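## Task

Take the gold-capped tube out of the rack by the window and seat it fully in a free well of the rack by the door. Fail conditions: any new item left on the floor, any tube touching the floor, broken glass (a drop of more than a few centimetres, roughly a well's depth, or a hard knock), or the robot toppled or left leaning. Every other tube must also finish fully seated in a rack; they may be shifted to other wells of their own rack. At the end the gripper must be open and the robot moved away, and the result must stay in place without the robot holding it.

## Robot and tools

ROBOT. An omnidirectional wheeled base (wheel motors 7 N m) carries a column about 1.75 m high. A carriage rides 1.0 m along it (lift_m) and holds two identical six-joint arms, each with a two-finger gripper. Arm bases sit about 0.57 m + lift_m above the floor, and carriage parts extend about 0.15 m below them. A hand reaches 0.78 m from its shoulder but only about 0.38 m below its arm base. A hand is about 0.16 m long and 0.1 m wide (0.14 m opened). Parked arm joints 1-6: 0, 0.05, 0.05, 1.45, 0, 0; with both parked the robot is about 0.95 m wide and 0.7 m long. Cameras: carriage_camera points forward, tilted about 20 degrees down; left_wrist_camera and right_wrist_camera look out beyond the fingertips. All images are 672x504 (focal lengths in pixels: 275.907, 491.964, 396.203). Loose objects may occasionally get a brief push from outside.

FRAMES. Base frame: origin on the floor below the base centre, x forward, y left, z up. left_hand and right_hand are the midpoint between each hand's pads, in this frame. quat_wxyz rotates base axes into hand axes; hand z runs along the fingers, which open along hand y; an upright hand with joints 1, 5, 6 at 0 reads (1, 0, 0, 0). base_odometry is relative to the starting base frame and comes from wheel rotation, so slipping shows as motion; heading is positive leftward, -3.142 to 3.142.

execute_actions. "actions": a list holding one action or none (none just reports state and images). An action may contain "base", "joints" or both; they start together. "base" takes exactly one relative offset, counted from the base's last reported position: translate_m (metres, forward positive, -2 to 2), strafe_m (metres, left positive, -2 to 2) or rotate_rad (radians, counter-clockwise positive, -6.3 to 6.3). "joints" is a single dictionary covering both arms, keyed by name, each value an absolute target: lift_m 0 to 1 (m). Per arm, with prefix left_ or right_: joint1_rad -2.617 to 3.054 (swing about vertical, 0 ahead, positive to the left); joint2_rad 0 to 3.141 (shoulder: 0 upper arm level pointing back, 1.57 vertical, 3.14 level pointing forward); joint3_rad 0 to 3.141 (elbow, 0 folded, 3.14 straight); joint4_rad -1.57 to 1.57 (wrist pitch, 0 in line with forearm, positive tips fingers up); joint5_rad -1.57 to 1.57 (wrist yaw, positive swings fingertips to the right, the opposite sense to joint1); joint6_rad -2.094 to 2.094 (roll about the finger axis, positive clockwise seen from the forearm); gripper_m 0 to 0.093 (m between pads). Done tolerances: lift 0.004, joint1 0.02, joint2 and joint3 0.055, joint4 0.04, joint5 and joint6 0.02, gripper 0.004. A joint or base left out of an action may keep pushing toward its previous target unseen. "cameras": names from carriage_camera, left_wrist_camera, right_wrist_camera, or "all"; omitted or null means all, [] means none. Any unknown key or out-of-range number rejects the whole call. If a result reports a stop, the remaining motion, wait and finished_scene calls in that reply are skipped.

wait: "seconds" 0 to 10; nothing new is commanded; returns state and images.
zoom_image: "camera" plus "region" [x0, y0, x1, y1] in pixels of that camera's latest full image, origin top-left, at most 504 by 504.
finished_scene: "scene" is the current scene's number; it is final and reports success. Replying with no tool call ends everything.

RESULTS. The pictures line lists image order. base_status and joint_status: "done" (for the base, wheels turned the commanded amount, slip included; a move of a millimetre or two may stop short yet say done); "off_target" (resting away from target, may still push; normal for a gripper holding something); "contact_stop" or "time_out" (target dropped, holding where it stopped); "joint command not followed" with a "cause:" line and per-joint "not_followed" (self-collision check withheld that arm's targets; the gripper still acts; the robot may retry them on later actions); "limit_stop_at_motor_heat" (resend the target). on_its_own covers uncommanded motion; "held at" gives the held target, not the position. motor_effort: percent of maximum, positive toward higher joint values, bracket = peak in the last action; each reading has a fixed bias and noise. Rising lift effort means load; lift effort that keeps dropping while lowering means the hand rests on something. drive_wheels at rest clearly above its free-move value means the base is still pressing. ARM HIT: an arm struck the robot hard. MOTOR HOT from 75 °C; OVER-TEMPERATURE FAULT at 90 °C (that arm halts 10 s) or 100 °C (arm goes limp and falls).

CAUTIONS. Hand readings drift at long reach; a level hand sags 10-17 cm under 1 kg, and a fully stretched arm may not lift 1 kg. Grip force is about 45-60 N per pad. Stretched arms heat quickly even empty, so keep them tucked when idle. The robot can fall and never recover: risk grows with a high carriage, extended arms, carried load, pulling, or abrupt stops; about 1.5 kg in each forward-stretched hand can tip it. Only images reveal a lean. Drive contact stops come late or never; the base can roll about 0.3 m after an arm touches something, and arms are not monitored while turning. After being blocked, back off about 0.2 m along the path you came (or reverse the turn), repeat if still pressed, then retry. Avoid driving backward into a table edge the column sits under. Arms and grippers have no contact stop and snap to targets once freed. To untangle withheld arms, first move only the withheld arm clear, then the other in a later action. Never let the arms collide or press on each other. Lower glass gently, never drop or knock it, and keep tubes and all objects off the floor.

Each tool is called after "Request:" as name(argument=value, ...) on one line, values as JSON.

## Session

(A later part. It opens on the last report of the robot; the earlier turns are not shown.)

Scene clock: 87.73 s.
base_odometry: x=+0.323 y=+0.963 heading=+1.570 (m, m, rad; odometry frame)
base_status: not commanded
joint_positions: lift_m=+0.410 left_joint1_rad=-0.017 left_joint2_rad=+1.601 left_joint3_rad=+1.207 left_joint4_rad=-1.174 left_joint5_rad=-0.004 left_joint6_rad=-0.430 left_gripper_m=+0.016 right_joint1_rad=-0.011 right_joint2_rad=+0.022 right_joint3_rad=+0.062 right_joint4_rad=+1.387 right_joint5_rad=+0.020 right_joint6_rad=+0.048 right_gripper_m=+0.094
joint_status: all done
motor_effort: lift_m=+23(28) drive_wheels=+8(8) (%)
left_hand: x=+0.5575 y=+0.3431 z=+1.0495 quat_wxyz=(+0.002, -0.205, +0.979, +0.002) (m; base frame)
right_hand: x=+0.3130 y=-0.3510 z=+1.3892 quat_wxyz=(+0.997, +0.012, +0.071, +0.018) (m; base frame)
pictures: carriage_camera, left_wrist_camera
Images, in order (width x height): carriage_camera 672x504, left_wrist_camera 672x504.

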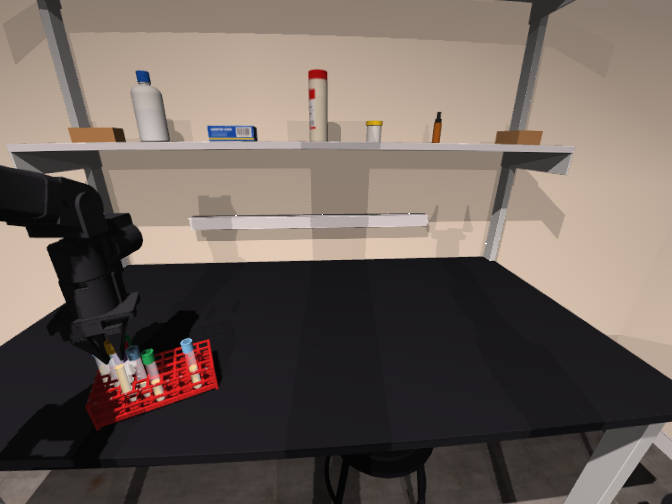

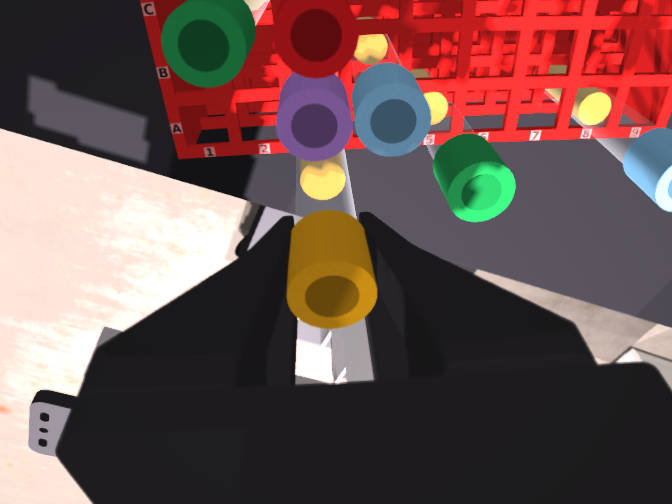

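Request:
execute_actions(actions=[{"joints":{"lift_m":0.56}}], cameras=[])

Request:
execute_actions(actions=[{"base":{"translate_m":-0.9}}], cameras=[])

Request:
execute_actions(actions=[{"base":{"rotate_rad":3.14}}], cameras=[])

Request:
execute_actions(actions=[{"base":{"strafe_m":-0.66}}], cameras=[])

Request:
execute_actions(actions=[{"base":{"translate_m":1.1}}], cameras=["left_wrist_camera","carriage_camera"])

Scene clock: 89.23 s.
base_odometry: x=+0.323 y=+0.963 heading=+1.570 (m, m, rad; odometry frame)
base_status: not commanded
joint_positions: lift_m=+0.560 left_joint1_rad=-0.017 left_joint2_rad=+1.602 left_joint3_rad=+1.207 left_joint4_rad=-1.172 left_joint5_rad=-0.004 left_joint6_rad=-0.430 left_gripper_m=+0.016 right_joint1_rad=-0.011 right_joint2_rad=+0.022 right_joint3_rad=+0.062 right_joint4_rad=+1.387 right_joint5_rad=+0.020 right_joint6_rad=+0.048 right_gripper_m=+0.094
joint_status: all done
motor_effort: lift_m=+23(28) drive_wheels=+8(8) (%)
left_hand: x=+0.5579 y=+0.3431 z=+1.1993 quat_wxyz=(+0.003, -0.205, +0.979, +0.001) (m; base frame)
right_hand: x=+0.3130 y=-0.3510 z=+1.5391 quat_wxyz=(+0.997, +0.012, +0.071, +0.018) (m; base frame)
pictures: none
No camera images: the call's "cameras" was empty. Leave "cameras" out to get every camera's image.

Scene clock: 93.30 s.
base_odometry: x=+0.322 y=+0.063 heading=+1.570 (m, m, rad; odometry frame)
base_status: done
joint_positions: lift_m=+0.560 left_joint1_rad=-0.017 left_joint2_rad=+1.602 left_joint3_rad=+1.207 left_joint4_rad=-1.170 left_joint5_rad=-0.004 left_joint6_rad=-0.430 left_gripper_m=+0.016 right_joint1_rad=-0.011 right_joint2_rad=+0.022 right_joint3_rad=+0.062 right_joint4_rad=+1.390 right_joint5_rad=+0.020 right_joint6_rad=+0.048 right_gripper_m=+0.094
joint_status: not commanded
motor_effort: lift_m=+23(23) drive_wheels=-2(14) (%)
left_hand: x=+0.5583 y=+0.3431 z=+1.1993 quat_wxyz=(+0.003, -0.205, +0.979, +0.001) (m; base frame)
right_hand: x=+0.3125 y=-0.3510 z=+1.5392 quat_wxyz=(+0.997, +0.012, +0.070, +0.018) (m; base frame)
pictures: none
No camera images: the call's "cameras" was empty. Leave "cameras" out to get every camera's image.

Scene clock: 97.57 s.
base_odometry: x=+0.322 y=+0.063 heading=-1.574 (m, m, rad; odometry frame)
base_status: done
joint_positions: lift_m=+0.560 left_joint1_rad=-0.013 left_joint2_rad=+1.602 left_joint3_rad=+1.207 left_joint4_rad=-1.165 left_joint5_rad=-0.004 left_joint6_rad=-0.430 left_gripper_m=+0.016 right_joint1_rad=-0.011 right_joint2_rad=+0.022 right_joint3_rad=+0.062 right_joint4_rad=+1.382 right_joint5_rad=+0.020 right_joint6_rad=+0.048 right_gripper_m=+0.094
joint_status: not commanded
motor_effort: lift_m=+23(23) drive_wheels=+11(23) (%)
left_hand: x=+0.5596 y=+0.3442 z=+1.1993 quat_wxyz=(+0.006, -0.207, +0.978, +0.001) (m; base frame)
right_hand: x=+0.3144 y=-0.3510 z=+1.5389 quat_wxyz=(+0.997, +0.012, +0.074, +0.018) (m; base frame)
pictures: none
No camera images: the call's "cameras" was empty. Leave "cameras" out to get every camera's image.

Scene clock: 101.10 s.
base_odometry: x=-0.339 y=+0.064 heading=-1.572 (m, m, rad; odometry frame)
base_status: done
joint_positions: lift_m=+0.560 left_joint1_rad=-0.015 left_joint2_rad=+1.602 left_joint3_rad=+1.207 left_joint4_rad=-1.166 left_joint5_rad=-0.004 left_joint6_rad=-0.430 left_gripper_m=+0.016 right_joint1_rad=-0.011 right_joint2_rad=+0.022 right_joint3_rad=+0.062 right_joint4_rad=+1.384 right_joint5_rad=+0.020 right_joint6_rad=+0.048 right_gripper_m=+0.094
joint_status: not commanded
motor_effort: lift_m=+23(23) drive_wheels=-14(26) (%)
left_hand: x=+0.5595 y=+0.3435 z=+1.1993 quat_wxyz=(+0.005, -0.206, +0.979, +0.001) (m; base frame)
right_hand: x=+0.3138 y=-0.3510 z=+1.5390 quat_wxyz=(+0.997, +0.012, +0.073, +0.018) (m; base frame)
pictures: none
No camera images: the call's "cameras" was empty. Leave "cameras" out to get every camera's image.

Scene clock: 105.60 s.
base_odometry: x=-0.342 y=-1.036 heading=-1.573 (m, m, rad; odometry frame)
base_status: done
joint_positions: lift_m=+0.560 left_joint1_rad=-0.015 left_joint2_rad=+1.602 left_joint3_rad=+1.207 left_joint4_rad=-1.171 left_joint5_rad=-0.004 left_joint6_rad=-0.431 left_gripper_m=+0.016 right_joint1_rad=-0.011 right_joint2_rad=+0.022 right_joint3_rad=+0.062 right_joint4_rad=+1.387 right_joint5_rad=+0.020 right_joint6_rad=+0.048 right_gripper_m=+0.094
joint_status: not commanded
motor_effort: lift_m=+23(23) drive_wheels=-9(20) (%)
left_hand: x=+0.5582 y=+0.3437 z=+1.1993 quat_wxyz=(+0.003, -0.207, +0.978, +0.001) (m; base frame)
right_hand: x=+0.3132 y=-0.3510 z=+1.5391 quat_wxyz=(+0.997, +0.012, +0.071, +0.018) (m; base frame)
pictures: carriage_camera, left_wrist_camera
Images, in order (width x height): carriage_camera 672x504, left_wrist_camera 672x504.

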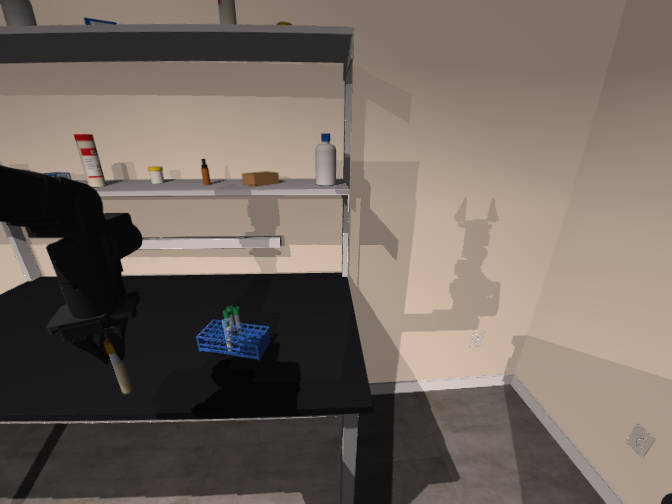

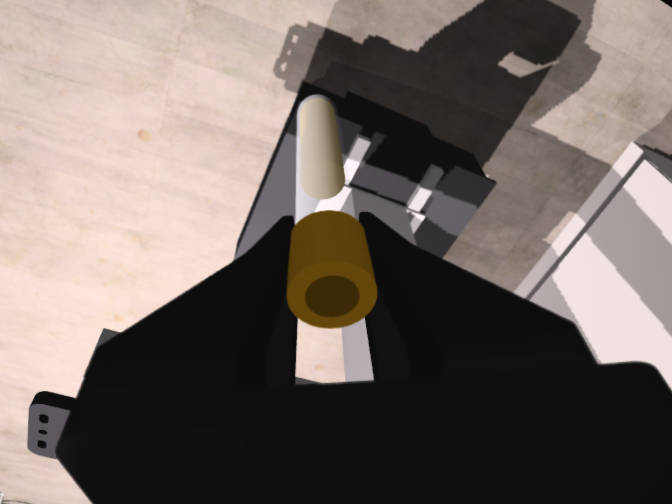

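Request:
execute_actions(actions=[{"base":{"translate_m":0.4},"joints":{"lift_m":0.5,"left_joint6_rad":0.3}}], cameras=["left_wrist_camera","carriage_camera"])

Scene clock: 108.70 s.
base_odometry: x=-0.344 y=-1.436 heading=-1.575 (m, m, rad; odometry frame)
base_status: done
joint_positions: lift_m=+0.500 left_joint1_rad=-0.015 left_joint2_rad=+1.602 left_joint3_rad=+1.206 left_joint4_rad=-1.171 left_joint5_rad=-0.004 left_joint6_rad=+0.290 left_gripper_m=+0.016 right_joint1_rad=-0.011 right_joint2_rad=+0.022 right_joint3_rad=+0.062 right_joint4_rad=+1.386 right_joint5_rad=+0.020 right_joint6_rad=+0.048 right_gripper_m=+0.094
joint_status: all done
motor_effort: lift_m=+21(21) drive_wheels=-8(18) (%)
left_hand: x=+0.5578 y=+0.3437 z=+1.1393 quat_wxyz=(+0.002, +0.152, +0.988, +0.002) (m; base frame)
right_hand: x=+0.3133 y=-0.3510 z=+1.4793 quat_wxyz=(+0.997, +0.012, +0.072, +0.018) (m; base frame)
pictures: carriage_camera, left_wrist_camera
Images, in order (width x height): carriage_camera 672x504, left_wrist_camera 672x504.

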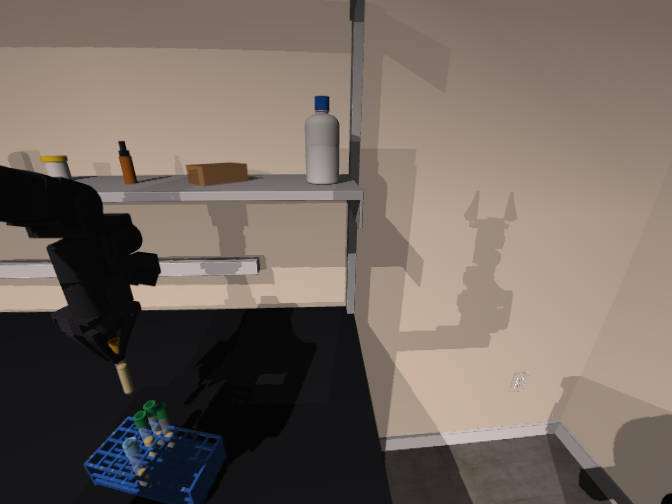

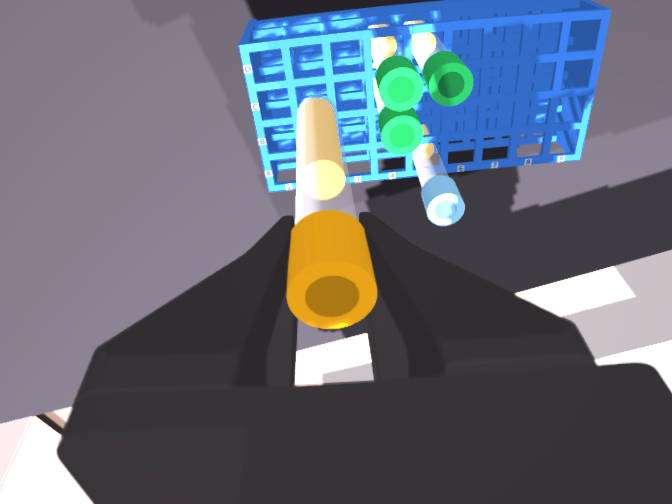

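Request:
execute_actions(actions=[{"joints":{"lift_m":0.435,"left_joint6_rad":0.2}}], cameras=["left_wrist_camera"])

Request:
zoom_image(camera="left_wrist_camera", region=[210,20,430,240])

Scene clock: 109.73 s.
base_odometry: x=-0.344 y=-1.436 heading=-1.574 (m, m, rad; odometry frame)
base_status: not commanded
joint_positions: lift_m=+0.474 left_joint1_rad=-0.015 left_joint2_rad=+1.610 left_joint3_rad=+1.195 left_joint4_rad=-1.172 left_joint5_rad=-0.004 left_joint6_rad=+0.208 left_gripper_m=+0.016 right_joint1_rad=-0.011 right_joint2_rad=+0.017 right_joint3_rad=+0.054 right_joint4_rad=+1.387 right_joint5_rad=+0.021 right_joint6_rad=+0.048 right_gripper_m=+0.094
joint_status: lift_m contact_stop (moved -0.027 of -0.065); the others done
on_its_own: lift_m is held at +0.474, not at your +0.435, since a contact_stop
motor_effort: lift_m=+22(23) drive_wheels=+3(15) (%)
left_hand: x=+0.5544 y=+0.3436 z=+1.1079 quat_wxyz=(-0.008, +0.111, +0.994, +0.001) (m; base frame)
right_hand: x=+0.3142 y=-0.3511 z=+1.4504 quat_wxyz=(+0.997, +0.012, +0.073, +0.018) (m; base frame)
pictures: left_wrist_camera
Images, in order (width x height): left_wrist_camera 672x504.

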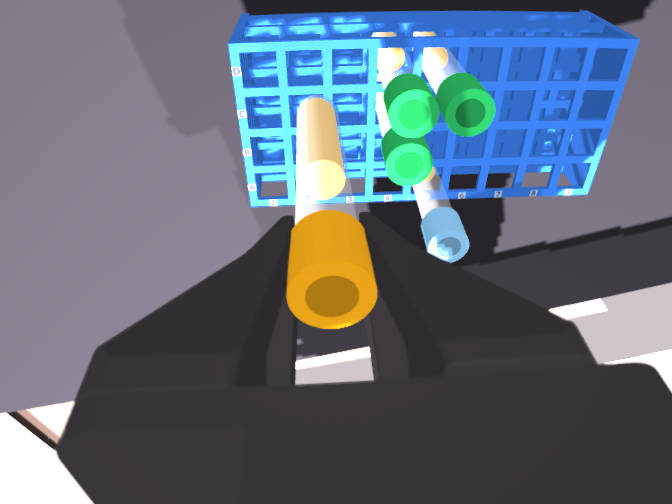

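Region (210, 20, 430, 240) of left_wrist_camera's 672x504 image, scaled by 2.291, with more detail than that image has.

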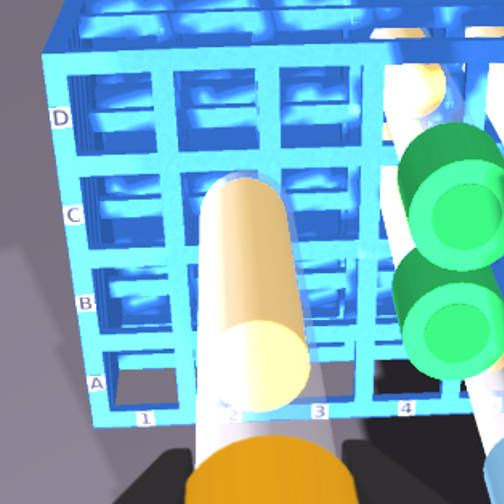

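Request:
execute_actions(actions=[{"base":{"translate_m":-0.13},"joints":{"lift_m":0.52,"left_joint2_rad":1.9,"left_joint3_rad":1.6,"left_joint4_rad":-1.27}}], cameras=["left_wrist_camera","carriage_camera"])

Scene clock: 111.83 s.
base_odometry: x=-0.343 y=-1.307 heading=-1.574 (m, m, rad; odometry frame)
base_status: done
joint_positions: lift_m=+0.520 left_joint1_rad=-0.015 left_joint2_rad=+1.902 left_joint3_rad=+1.584 left_joint4_rad=-1.268 left_joint5_rad=-0.004 left_joint6_rad=+0.208 left_gripper_m=+0.016 right_joint1_rad=-0.011 right_joint2_rad=+0.017 right_joint3_rad=+0.054 right_joint4_rad=+1.389 right_joint5_rad=+0.020 right_joint6_rad=+0.048 right_gripper_m=+0.094
joint_status: all done
motor_effort: lift_m=+22(27) drive_wheels=+7(18) (%)
left_hand: x=+0.6332 y=+0.3424 z=+1.1642 quat_wxyz=(-0.008, +0.111, +0.994, +0.001) (m; base frame)
right_hand: x=+0.3138 y=-0.3510 z=+1.4969 quat_wxyz=(+0.997, +0.012, +0.072, +0.018) (m; base frame)
pictures: carriage_camera, left_wrist_camera
Images, in order (width x height): carriage_camera 672x504, left_wrist_camera 672x504.

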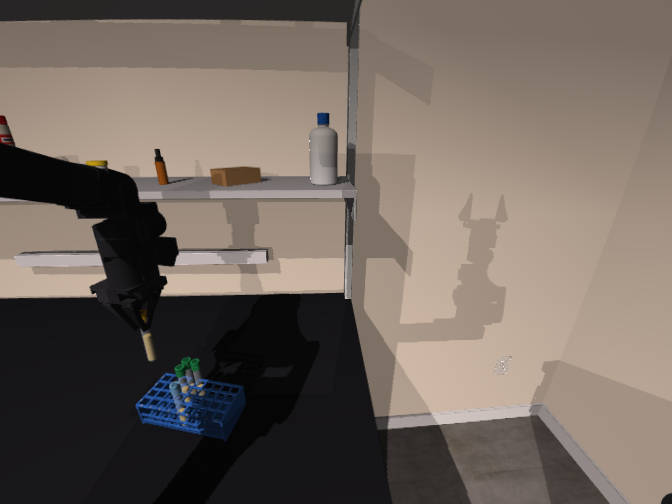

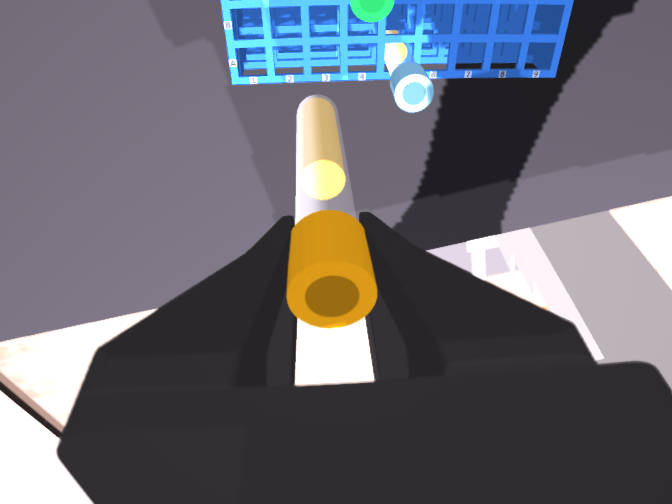

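Request:
execute_actions(actions=[{"joints":{"lift_m":0.64,"left_joint2_rad":2.2,"left_joint3_rad":1.75,"left_joint4_rad":-1.12}}], cameras=["left_wrist_camera","carriage_camera"])

Scene clock: 113.13 s.
base_odometry: x=-0.343 y=-1.307 heading=-1.574 (m, m, rad; odometry frame)
base_status: not commanded
joint_positions: lift_m=+0.640 left_joint1_rad=-0.015 left_joint2_rad=+2.202 left_joint3_rad=+1.741 left_joint4_rad=-1.117 left_joint5_rad=-0.004 left_joint6_rad=+0.208 left_gripper_m=+0.016 right_joint1_rad=-0.011 right_joint2_rad=+0.017 right_joint3_rad=+0.054 right_joint4_rad=+1.388 right_joint5_rad=+0.020 right_joint6_rad=+0.048 right_gripper_m=+0.094
joint_status: all done
motor_effort: lift_m=+22(28) drive_wheels=+7(7) (%)
left_hand: x=+0.6999 y=+0.3414 z=+1.2123 quat_wxyz=(-0.003, +0.111, +0.994, +0.001) (m; base frame)
right_hand: x=+0.3141 y=-0.3510 z=+1.6168 quat_wxyz=(+0.997, +0.012, +0.073, +0.018) (m; base frame)
pictures: carriage_camera, left_wrist_camera
Images, in order (width x height): carriage_camera 672x504, left_wrist_camera 672x504.

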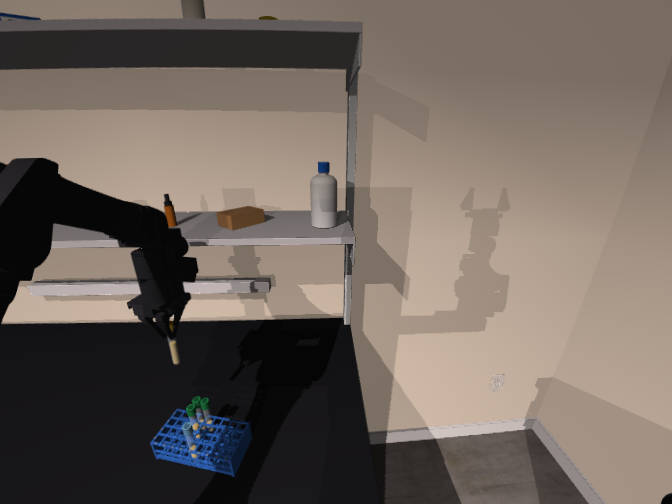

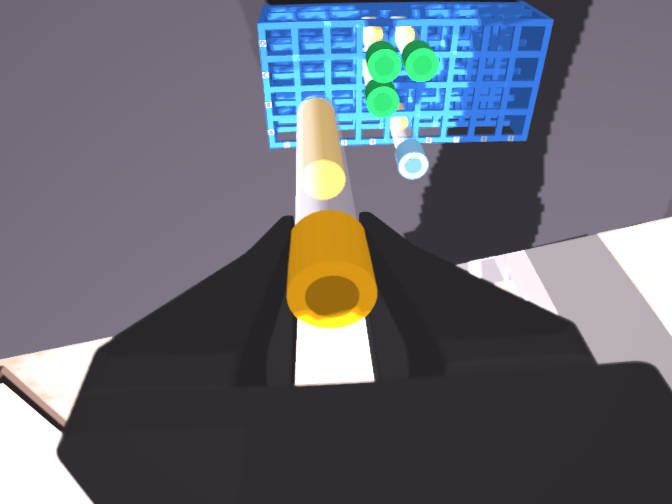

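Request:
execute_actions(actions=[{"joints":{"lift_m":0.505}}], cameras=["left_wrist_camera"])

Request:
zoom_image(camera="left_wrist_camera", region=[210,0,430,220])

Scene clock: 114.43 s.
base_odometry: x=-0.343 y=-1.307 heading=-1.574 (m, m, rad; odometry frame)
base_status: not commanded
joint_positions: lift_m=+0.505 left_joint1_rad=-0.015 left_joint2_rad=+2.205 left_joint3_rad=+1.741 left_joint4_rad=-1.119 left_joint5_rad=-0.004 left_joint6_rad=+0.208 left_gripper_m=+0.016 right_joint1_rad=-0.011 right_joint2_rad=+0.017 right_joint3_rad=+0.054 right_joint4_rad=+1.388 right_joint5_rad=+0.020 right_joint6_rad=+0.048 right_gripper_m=+0.094
joint_status: all done
motor_effort: lift_m=+21(22) drive_wheels=+7(7) (%)
left_hand: x=+0.6990 y=+0.3414 z=+1.0761 quat_wxyz=(-0.006, +0.111, +0.994, +0.001) (m; base frame)
right_hand: x=+0.3141 y=-0.3510 z=+1.4819 quat_wxyz=(+0.997, +0.012, +0.073, +0.018) (m; base frame)
pictures: left_wrist_camera
Images, in order (width x height): left_wrist_camera 672x504.

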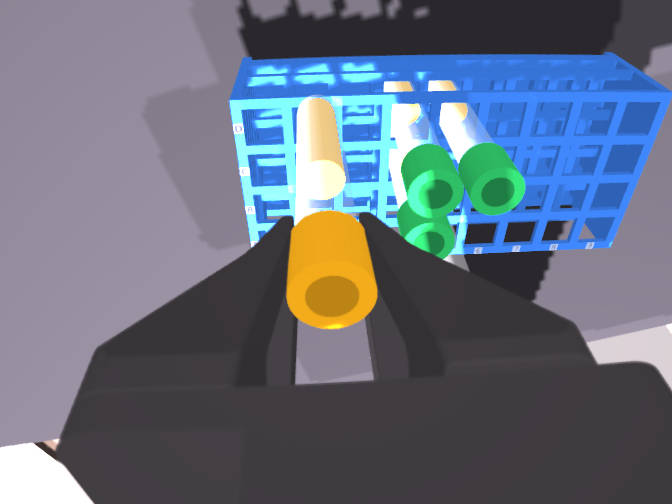

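Region (210, 0, 430, 220) of left_wrist_camera's 672x504 image, scaled by 2.291, with more detail than that image has.

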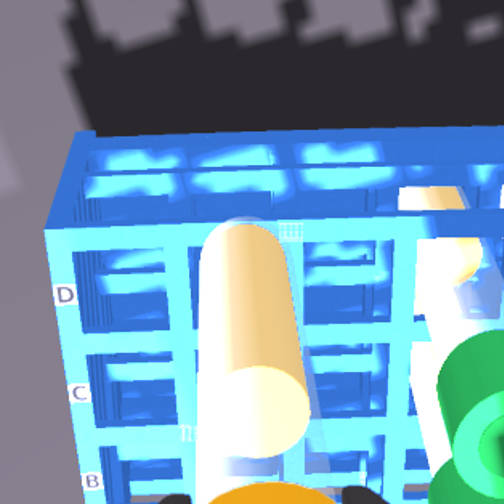

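Request:
execute_actions(actions=[{"base":{"strafe_m":0.021}}], cameras=[])

Request:
execute_actions(actions=[{"base":{"translate_m":-0.007},"joints":{"lift_m":0.495}}], cameras=["left_wrist_camera"])

Request:
zoom_image(camera="left_wrist_camera", region=[210,0,430,220])

Scene clock: 115.67 s.
base_odometry: x=-0.323 y=-1.307 heading=-1.574 (m, m, rad; odometry frame)
base_status: done
joint_positions: lift_m=+0.505 left_joint1_rad=-0.015 left_joint2_rad=+2.205 left_joint3_rad=+1.741 left_joint4_rad=-1.120 left_joint5_rad=-0.004 left_joint6_rad=+0.208 left_gripper_m=+0.016 right_joint1_rad=-0.011 right_joint2_rad=+0.017 right_joint3_rad=+0.054 right_joint4_rad=+1.388 right_joint5_rad=+0.020 right_joint6_rad=+0.048 right_gripper_m=+0.094
joint_status: not commanded
motor_effort: lift_m=+21(21) drive_wheels=+12(12) (%)
left_hand: x=+0.6989 y=+0.3414 z=+1.0761 quat_wxyz=(-0.006, +0.111, +0.994, +0.001) (m; base frame)
right_hand: x=+0.3140 y=-0.3510 z=+1.4820 quat_wxyz=(+0.997, +0.012, +0.073, +0.018) (m; base frame)
pictures: none
No camera images: the call's "cameras" was empty. Leave "cameras" out to get every camera's image.

Scene clock: 116.80 s.
base_odometry: x=-0.323 y=-1.301 heading=-1.574 (m, m, rad; odometry frame)
base_status: done
joint_positions: lift_m=+0.495 left_joint1_rad=-0.015 left_joint2_rad=+2.208 left_joint3_rad=+1.741 left_joint4_rad=-1.120 left_joint5_rad=-0.004 left_joint6_rad=+0.208 left_gripper_m=+0.016 right_joint1_rad=-0.011 right_joint2_rad=+0.017 right_joint3_rad=+0.054 right_joint4_rad=+1.388 right_joint5_rad=+0.020 right_joint6_rad=+0.048 right_gripper_m=+0.094
joint_status: all done
motor_effort: lift_m=+22(22) drive_wheels=+12(20) (%)
left_hand: x=+0.6985 y=+0.3414 z=+1.0650 quat_wxyz=(-0.008, +0.111, +0.994, +0.001) (m; base frame)
right_hand: x=+0.3140 y=-0.3510 z=+1.4719 quat_wxyz=(+0.997, +0.012, +0.073, +0.018) (m; base frame)
pictures: left_wrist_camera
Images, in order (width x height): left_wrist_camera 672x504.

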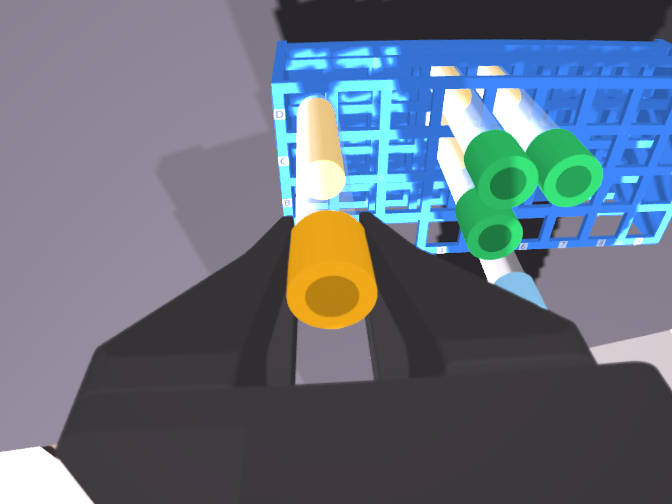

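Region (210, 0, 430, 220) of left_wrist_camera's 672x504 image, scaled by 2.291, with more detail than that image has.

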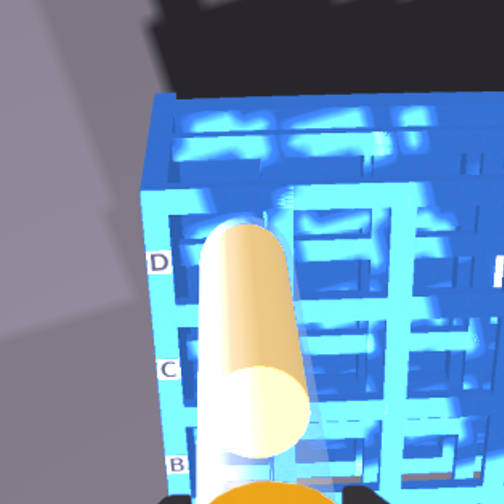

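Request:
execute_actions(actions=[{"base":{"strafe_m":0.003},"joints":{"lift_m":0.475}}], cameras=["left_wrist_camera"])

Scene clock: 117.73 s.
base_odometry: x=-0.320 y=-1.301 heading=-1.574 (m, m, rad; odometry frame)
base_status: done
joint_positions: lift_m=+0.475 left_joint1_rad=-0.016 left_joint2_rad=+2.203 left_joint3_rad=+1.744 left_joint4_rad=-1.124 left_joint5_rad=-0.005 left_joint6_rad=+0.208 left_gripper_m=+0.016 right_joint1_rad=-0.011 right_joint2_rad=+0.017 right_joint3_rad=+0.054 right_joint4_rad=+1.389 right_joint5_rad=+0.020 right_joint6_rad=+0.048 right_gripper_m=+0.094
joint_status: all done
motor_effort: lift_m=+21(21) drive_wheels=+6(13) (%)
left_hand: x=+0.6986 y=+0.3412 z=+1.0475 quat_wxyz=(-0.007, +0.112, +0.994, +0.002) (m; base frame)
right_hand: x=+0.3139 y=-0.3510 z=+1.4520 quat_wxyz=(+0.997, +0.012, +0.072, +0.018) (m; base frame)
pictures: left_wrist_camera
Images, in order (width x height): left_wrist_camera 672x504.

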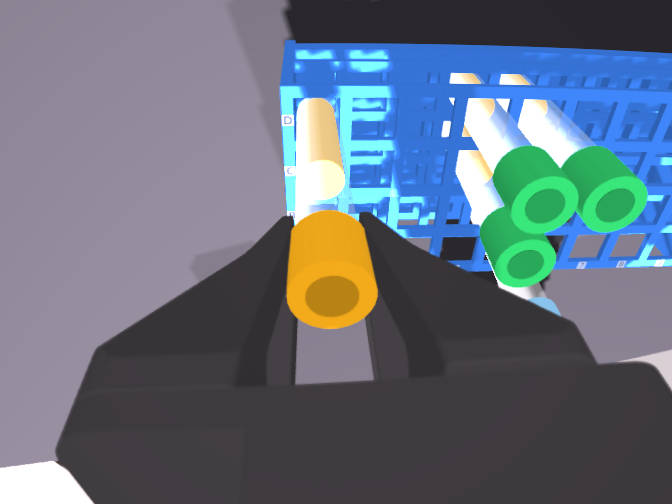

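Appears to be entering.

Request:
execute_actions(actions=[{"joints":{"lift_m":0.445}}], cameras=["left_wrist_camera","carriage_camera"])

Scene clock: 118.50 s.
base_odometry: x=-0.320 y=-1.301 heading=-1.574 (m, m, rad; odometry frame)
base_status: not commanded
joint_positions: lift_m=+0.445 left_joint1_rad=-0.016 left_joint2_rad=+2.203 left_joint3_rad=+1.744 left_joint4_rad=-1.125 left_joint5_rad=-0.005 left_joint6_rad=+0.208 left_gripper_m=+0.016 right_joint1_rad=-0.011 right_joint2_rad=+0.017 right_joint3_rad=+0.054 right_joint4_rad=+1.388 right_joint5_rad=+0.020 right_joint6_rad=+0.048 right_gripper_m=+0.094
joint_status: all done
motor_effort: lift_m=+20(22) drive_wheels=+6(6) (%)
left_hand: x=+0.6983 y=+0.3412 z=+1.0174 quat_wxyz=(-0.007, +0.112, +0.994, +0.002) (m; base frame)
right_hand: x=+0.3141 y=-0.3510 z=+1.4220 quat_wxyz=(+0.997, +0.012, +0.073, +0.018) (m; base frame)
pictures: carriage_camera, left_wrist_camera
Images, in order (width x height): carriage_camera 672x504, left_wrist_camera 672x504.

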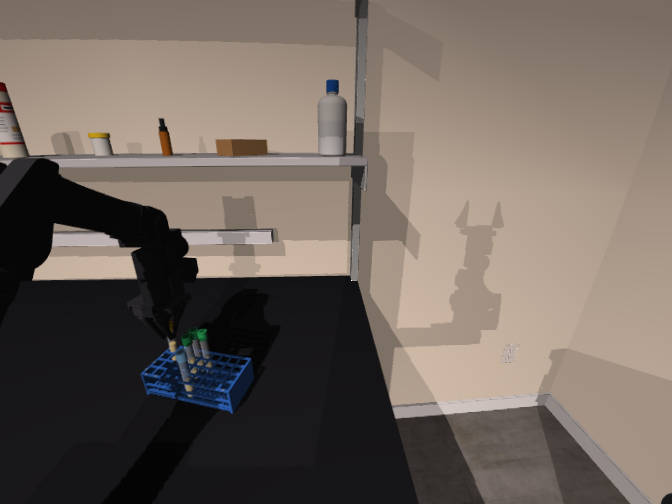

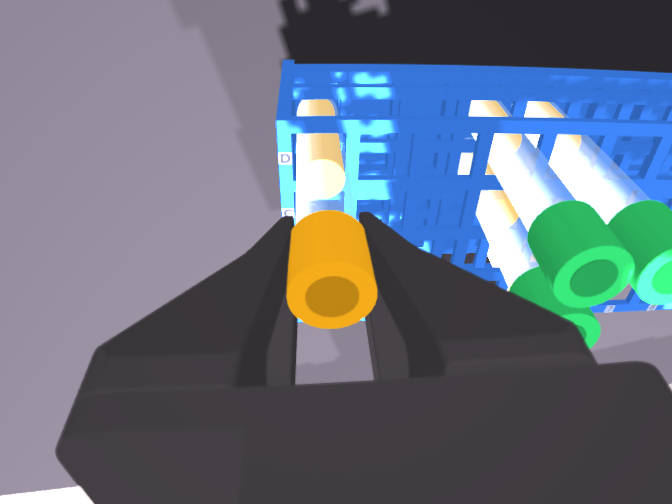

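Request:
execute_actions(actions=[{"joints":{"lift_m":0.42}}], cameras=["left_wrist_camera","carriage_camera"])

Scene clock: 119.30 s.
base_odometry: x=-0.320 y=-1.301 heading=-1.574 (m, m, rad; odometry frame)
base_status: not commanded
joint_positions: lift_m=+0.420 left_joint1_rad=-0.016 left_joint2_rad=+2.167 left_joint3_rad=+1.755 left_joint4_rad=-1.147 left_joint5_rad=-0.005 left_joint6_rad=+0.208 left_gripper_m=+0.016 right_joint1_rad=-0.011 right_joint2_rad=+0.017 right_joint3_rad=+0.054 right_joint4_rad=+1.387 right_joint5_rad=+0.020 right_joint6_rad=+0.048 right_gripper_m=+0.094
joint_status: all done
motor_effort: lift_m=+19(20) drive_wheels=+6(6) (%)
left_hand: x=+0.6993 y=+0.3411 z=+1.0100 quat_wxyz=(+0.006, +0.112, +0.994, +0.003) (m; base frame)
right_hand: x=+0.3142 y=-0.3510 z=+1.3972 quat_wxyz=(+0.997, +0.012, +0.073, +0.018) (m; base frame)
pictures: carriage_camera, left_wrist_camera
Images, in order (width x height): carriage_camera 672x504, left_wrist_camera 672x504.

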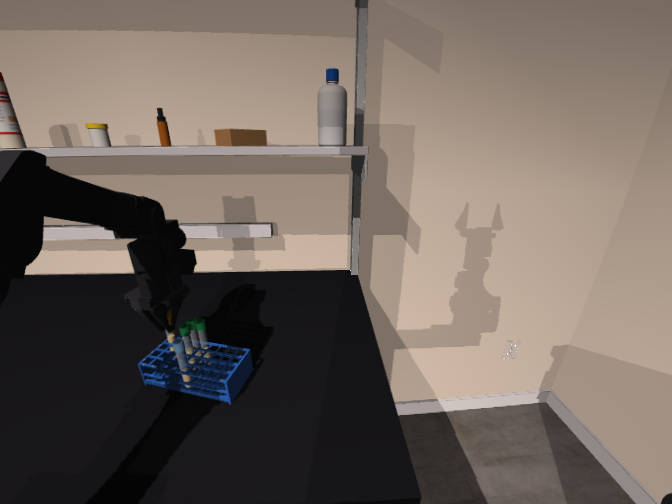

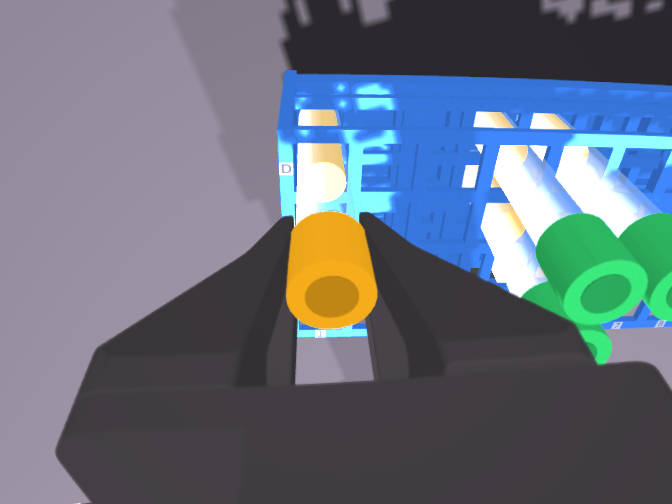

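Bottomed at z≈1.01. Release and retreat.

Request:
execute_actions(actions=[{"joints":{"lift_m":0.438}}], cameras=[])

Request:
execute_actions(actions=[{"joints":{"left_gripper_m":0.029}}], cameras=[])

Request:
execute_actions(actions=[{"joints":{"lift_m":0.55}}])

Request:
zoom_image(camera="carriage_camera", region=[110,320,290,450])

Scene clock: 120.03 s.
base_odometry: x=-0.320 y=-1.301 heading=-1.574 (m, m, rad; odometry frame)
base_status: not commanded
joint_positions: lift_m=+0.438 left_joint1_rad=-0.016 left_joint2_rad=+2.195 left_joint3_rad=+1.755 left_joint4_rad=-1.134 left_joint5_rad=-0.005 left_joint6_rad=+0.208 left_gripper_m=+0.016 right_joint1_rad=-0.011 right_joint2_rad=+0.017 right_joint3_rad=+0.055 right_joint4_rad=+1.387 right_joint5_rad=+0.020 right_joint6_rad=+0.048 right_gripper_m=+0.094
joint_status: all done
motor_effort: lift_m=+22(27) drive_wheels=+6(6) (%)
left_hand: x=+0.7004 y=+0.3411 z=+1.0165 quat_wxyz=(-0.002, +0.112, +0.994, +0.002) (m; base frame)
right_hand: x=+0.3139 y=-0.3510 z=+1.4151 quat_wxyz=(+0.997, +0.012, +0.073, +0.018) (m; base frame)
pictures: none
No camera images: the call's "cameras" was empty. Leave "cameras" out to get every camera's image.

Scene clock: 120.53 s.
base_odometry: x=-0.320 y=-1.301 heading=-1.574 (m, m, rad; odometry frame)
base_status: not commanded
joint_positions: lift_m=+0.438 left_joint1_rad=-0.016 left_joint2_rad=+2.195 left_joint3_rad=+1.755 left_joint4_rad=-1.131 left_joint5_rad=-0.005 left_joint6_rad=+0.208 left_gripper_m=+0.029 right_joint1_rad=-0.011 right_joint2_rad=+0.017 right_joint3_rad=+0.055 right_joint4_rad=+1.387 right_joint5_rad=+0.020 right_joint6_rad=+0.048 right_gripper_m=+0.094
joint_status: all done
motor_effort: lift_m=+22(23) drive_wheels=+6(6) (%)
left_hand: x=+0.7011 y=+0.3411 z=+1.0165 quat_wxyz=(+0.000, +0.112, +0.994, +0.002) (m; base frame)
right_hand: x=+0.3139 y=-0.3510 z=+1.4151 quat_wxyz=(+0.997, +0.012, +0.073, +0.018) (m; base frame)
pictures: none
No camera images: the call's "cameras" was empty. Leave "cameras" out to get every camera's image.

Scene clock: 121.50 s.
base_odometry: x=-0.320 y=-1.301 heading=-1.574 (m, m, rad; odometry frame)
base_status: not commanded
joint_positions: lift_m=+0.550 left_joint1_rad=-0.016 left_joint2_rad=+2.203 left_joint3_rad=+1.755 left_joint4_rad=-1.123 left_joint5_rad=-0.005 left_joint6_rad=+0.208 left_gripper_m=+0.029 right_joint1_rad=-0.011 right_joint2_rad=+0.017 right_joint3_rad=+0.055 right_joint4_rad=+1.387 right_joint5_rad=+0.020 right_joint6_rad=+0.048 right_gripper_m=+0.094
joint_status: all done
motor_effort: lift_m=+22(28) drive_wheels=+6(6) (%)
left_hand: x=+0.7024 y=+0.3411 z=+1.1251 quat_wxyz=(+0.000, +0.112, +0.994, +0.002) (m; base frame)
right_hand: x=+0.3138 y=-0.3510 z=+1.5271 quat_wxyz=(+0.997, +0.012, +0.072, +0.018) (m; base frame)
pictures: carriage_camera, left_wrist_camera, right_wrist_camera
Images, in order (width x height): carriage_camera 672x504, left_wrist_camera 672x504, right_wrist_camera 672x504.

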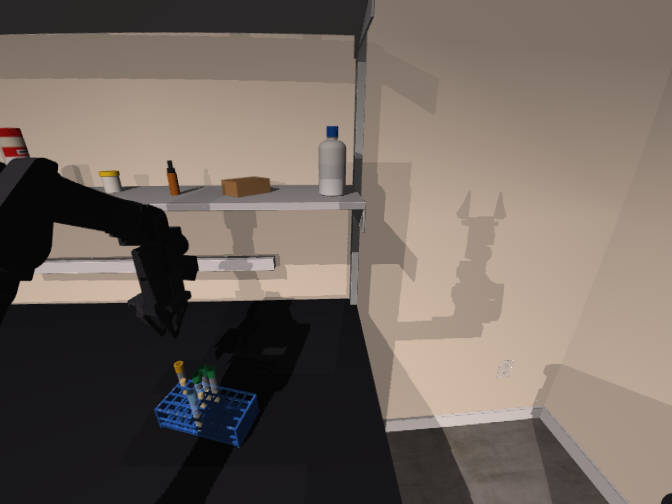

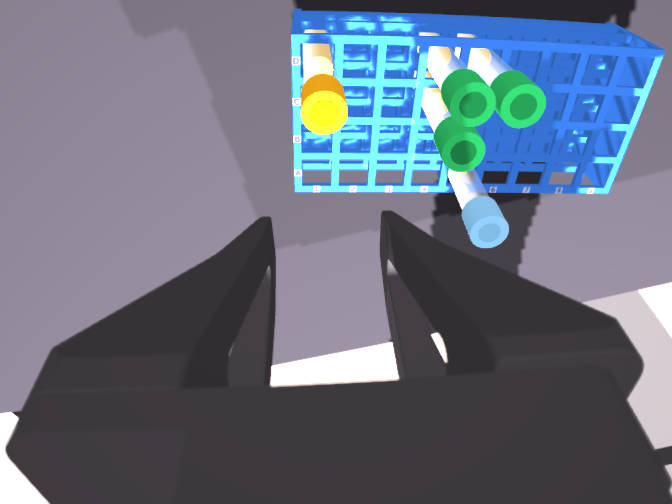

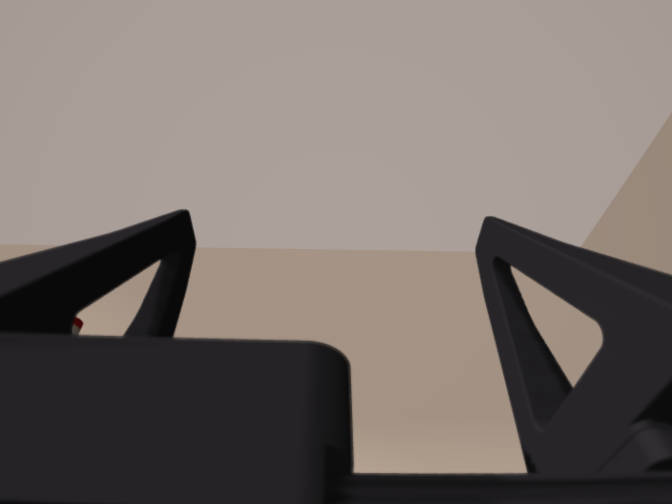

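Region (110, 320, 290, 450) of carriage_camera's 672x504 image, scaled by 2.800, with more detail than that image has.

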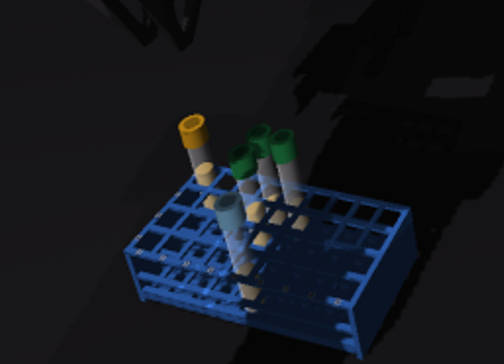

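Request:
finished_scene(scene=1)

The scene is finished: the task was done.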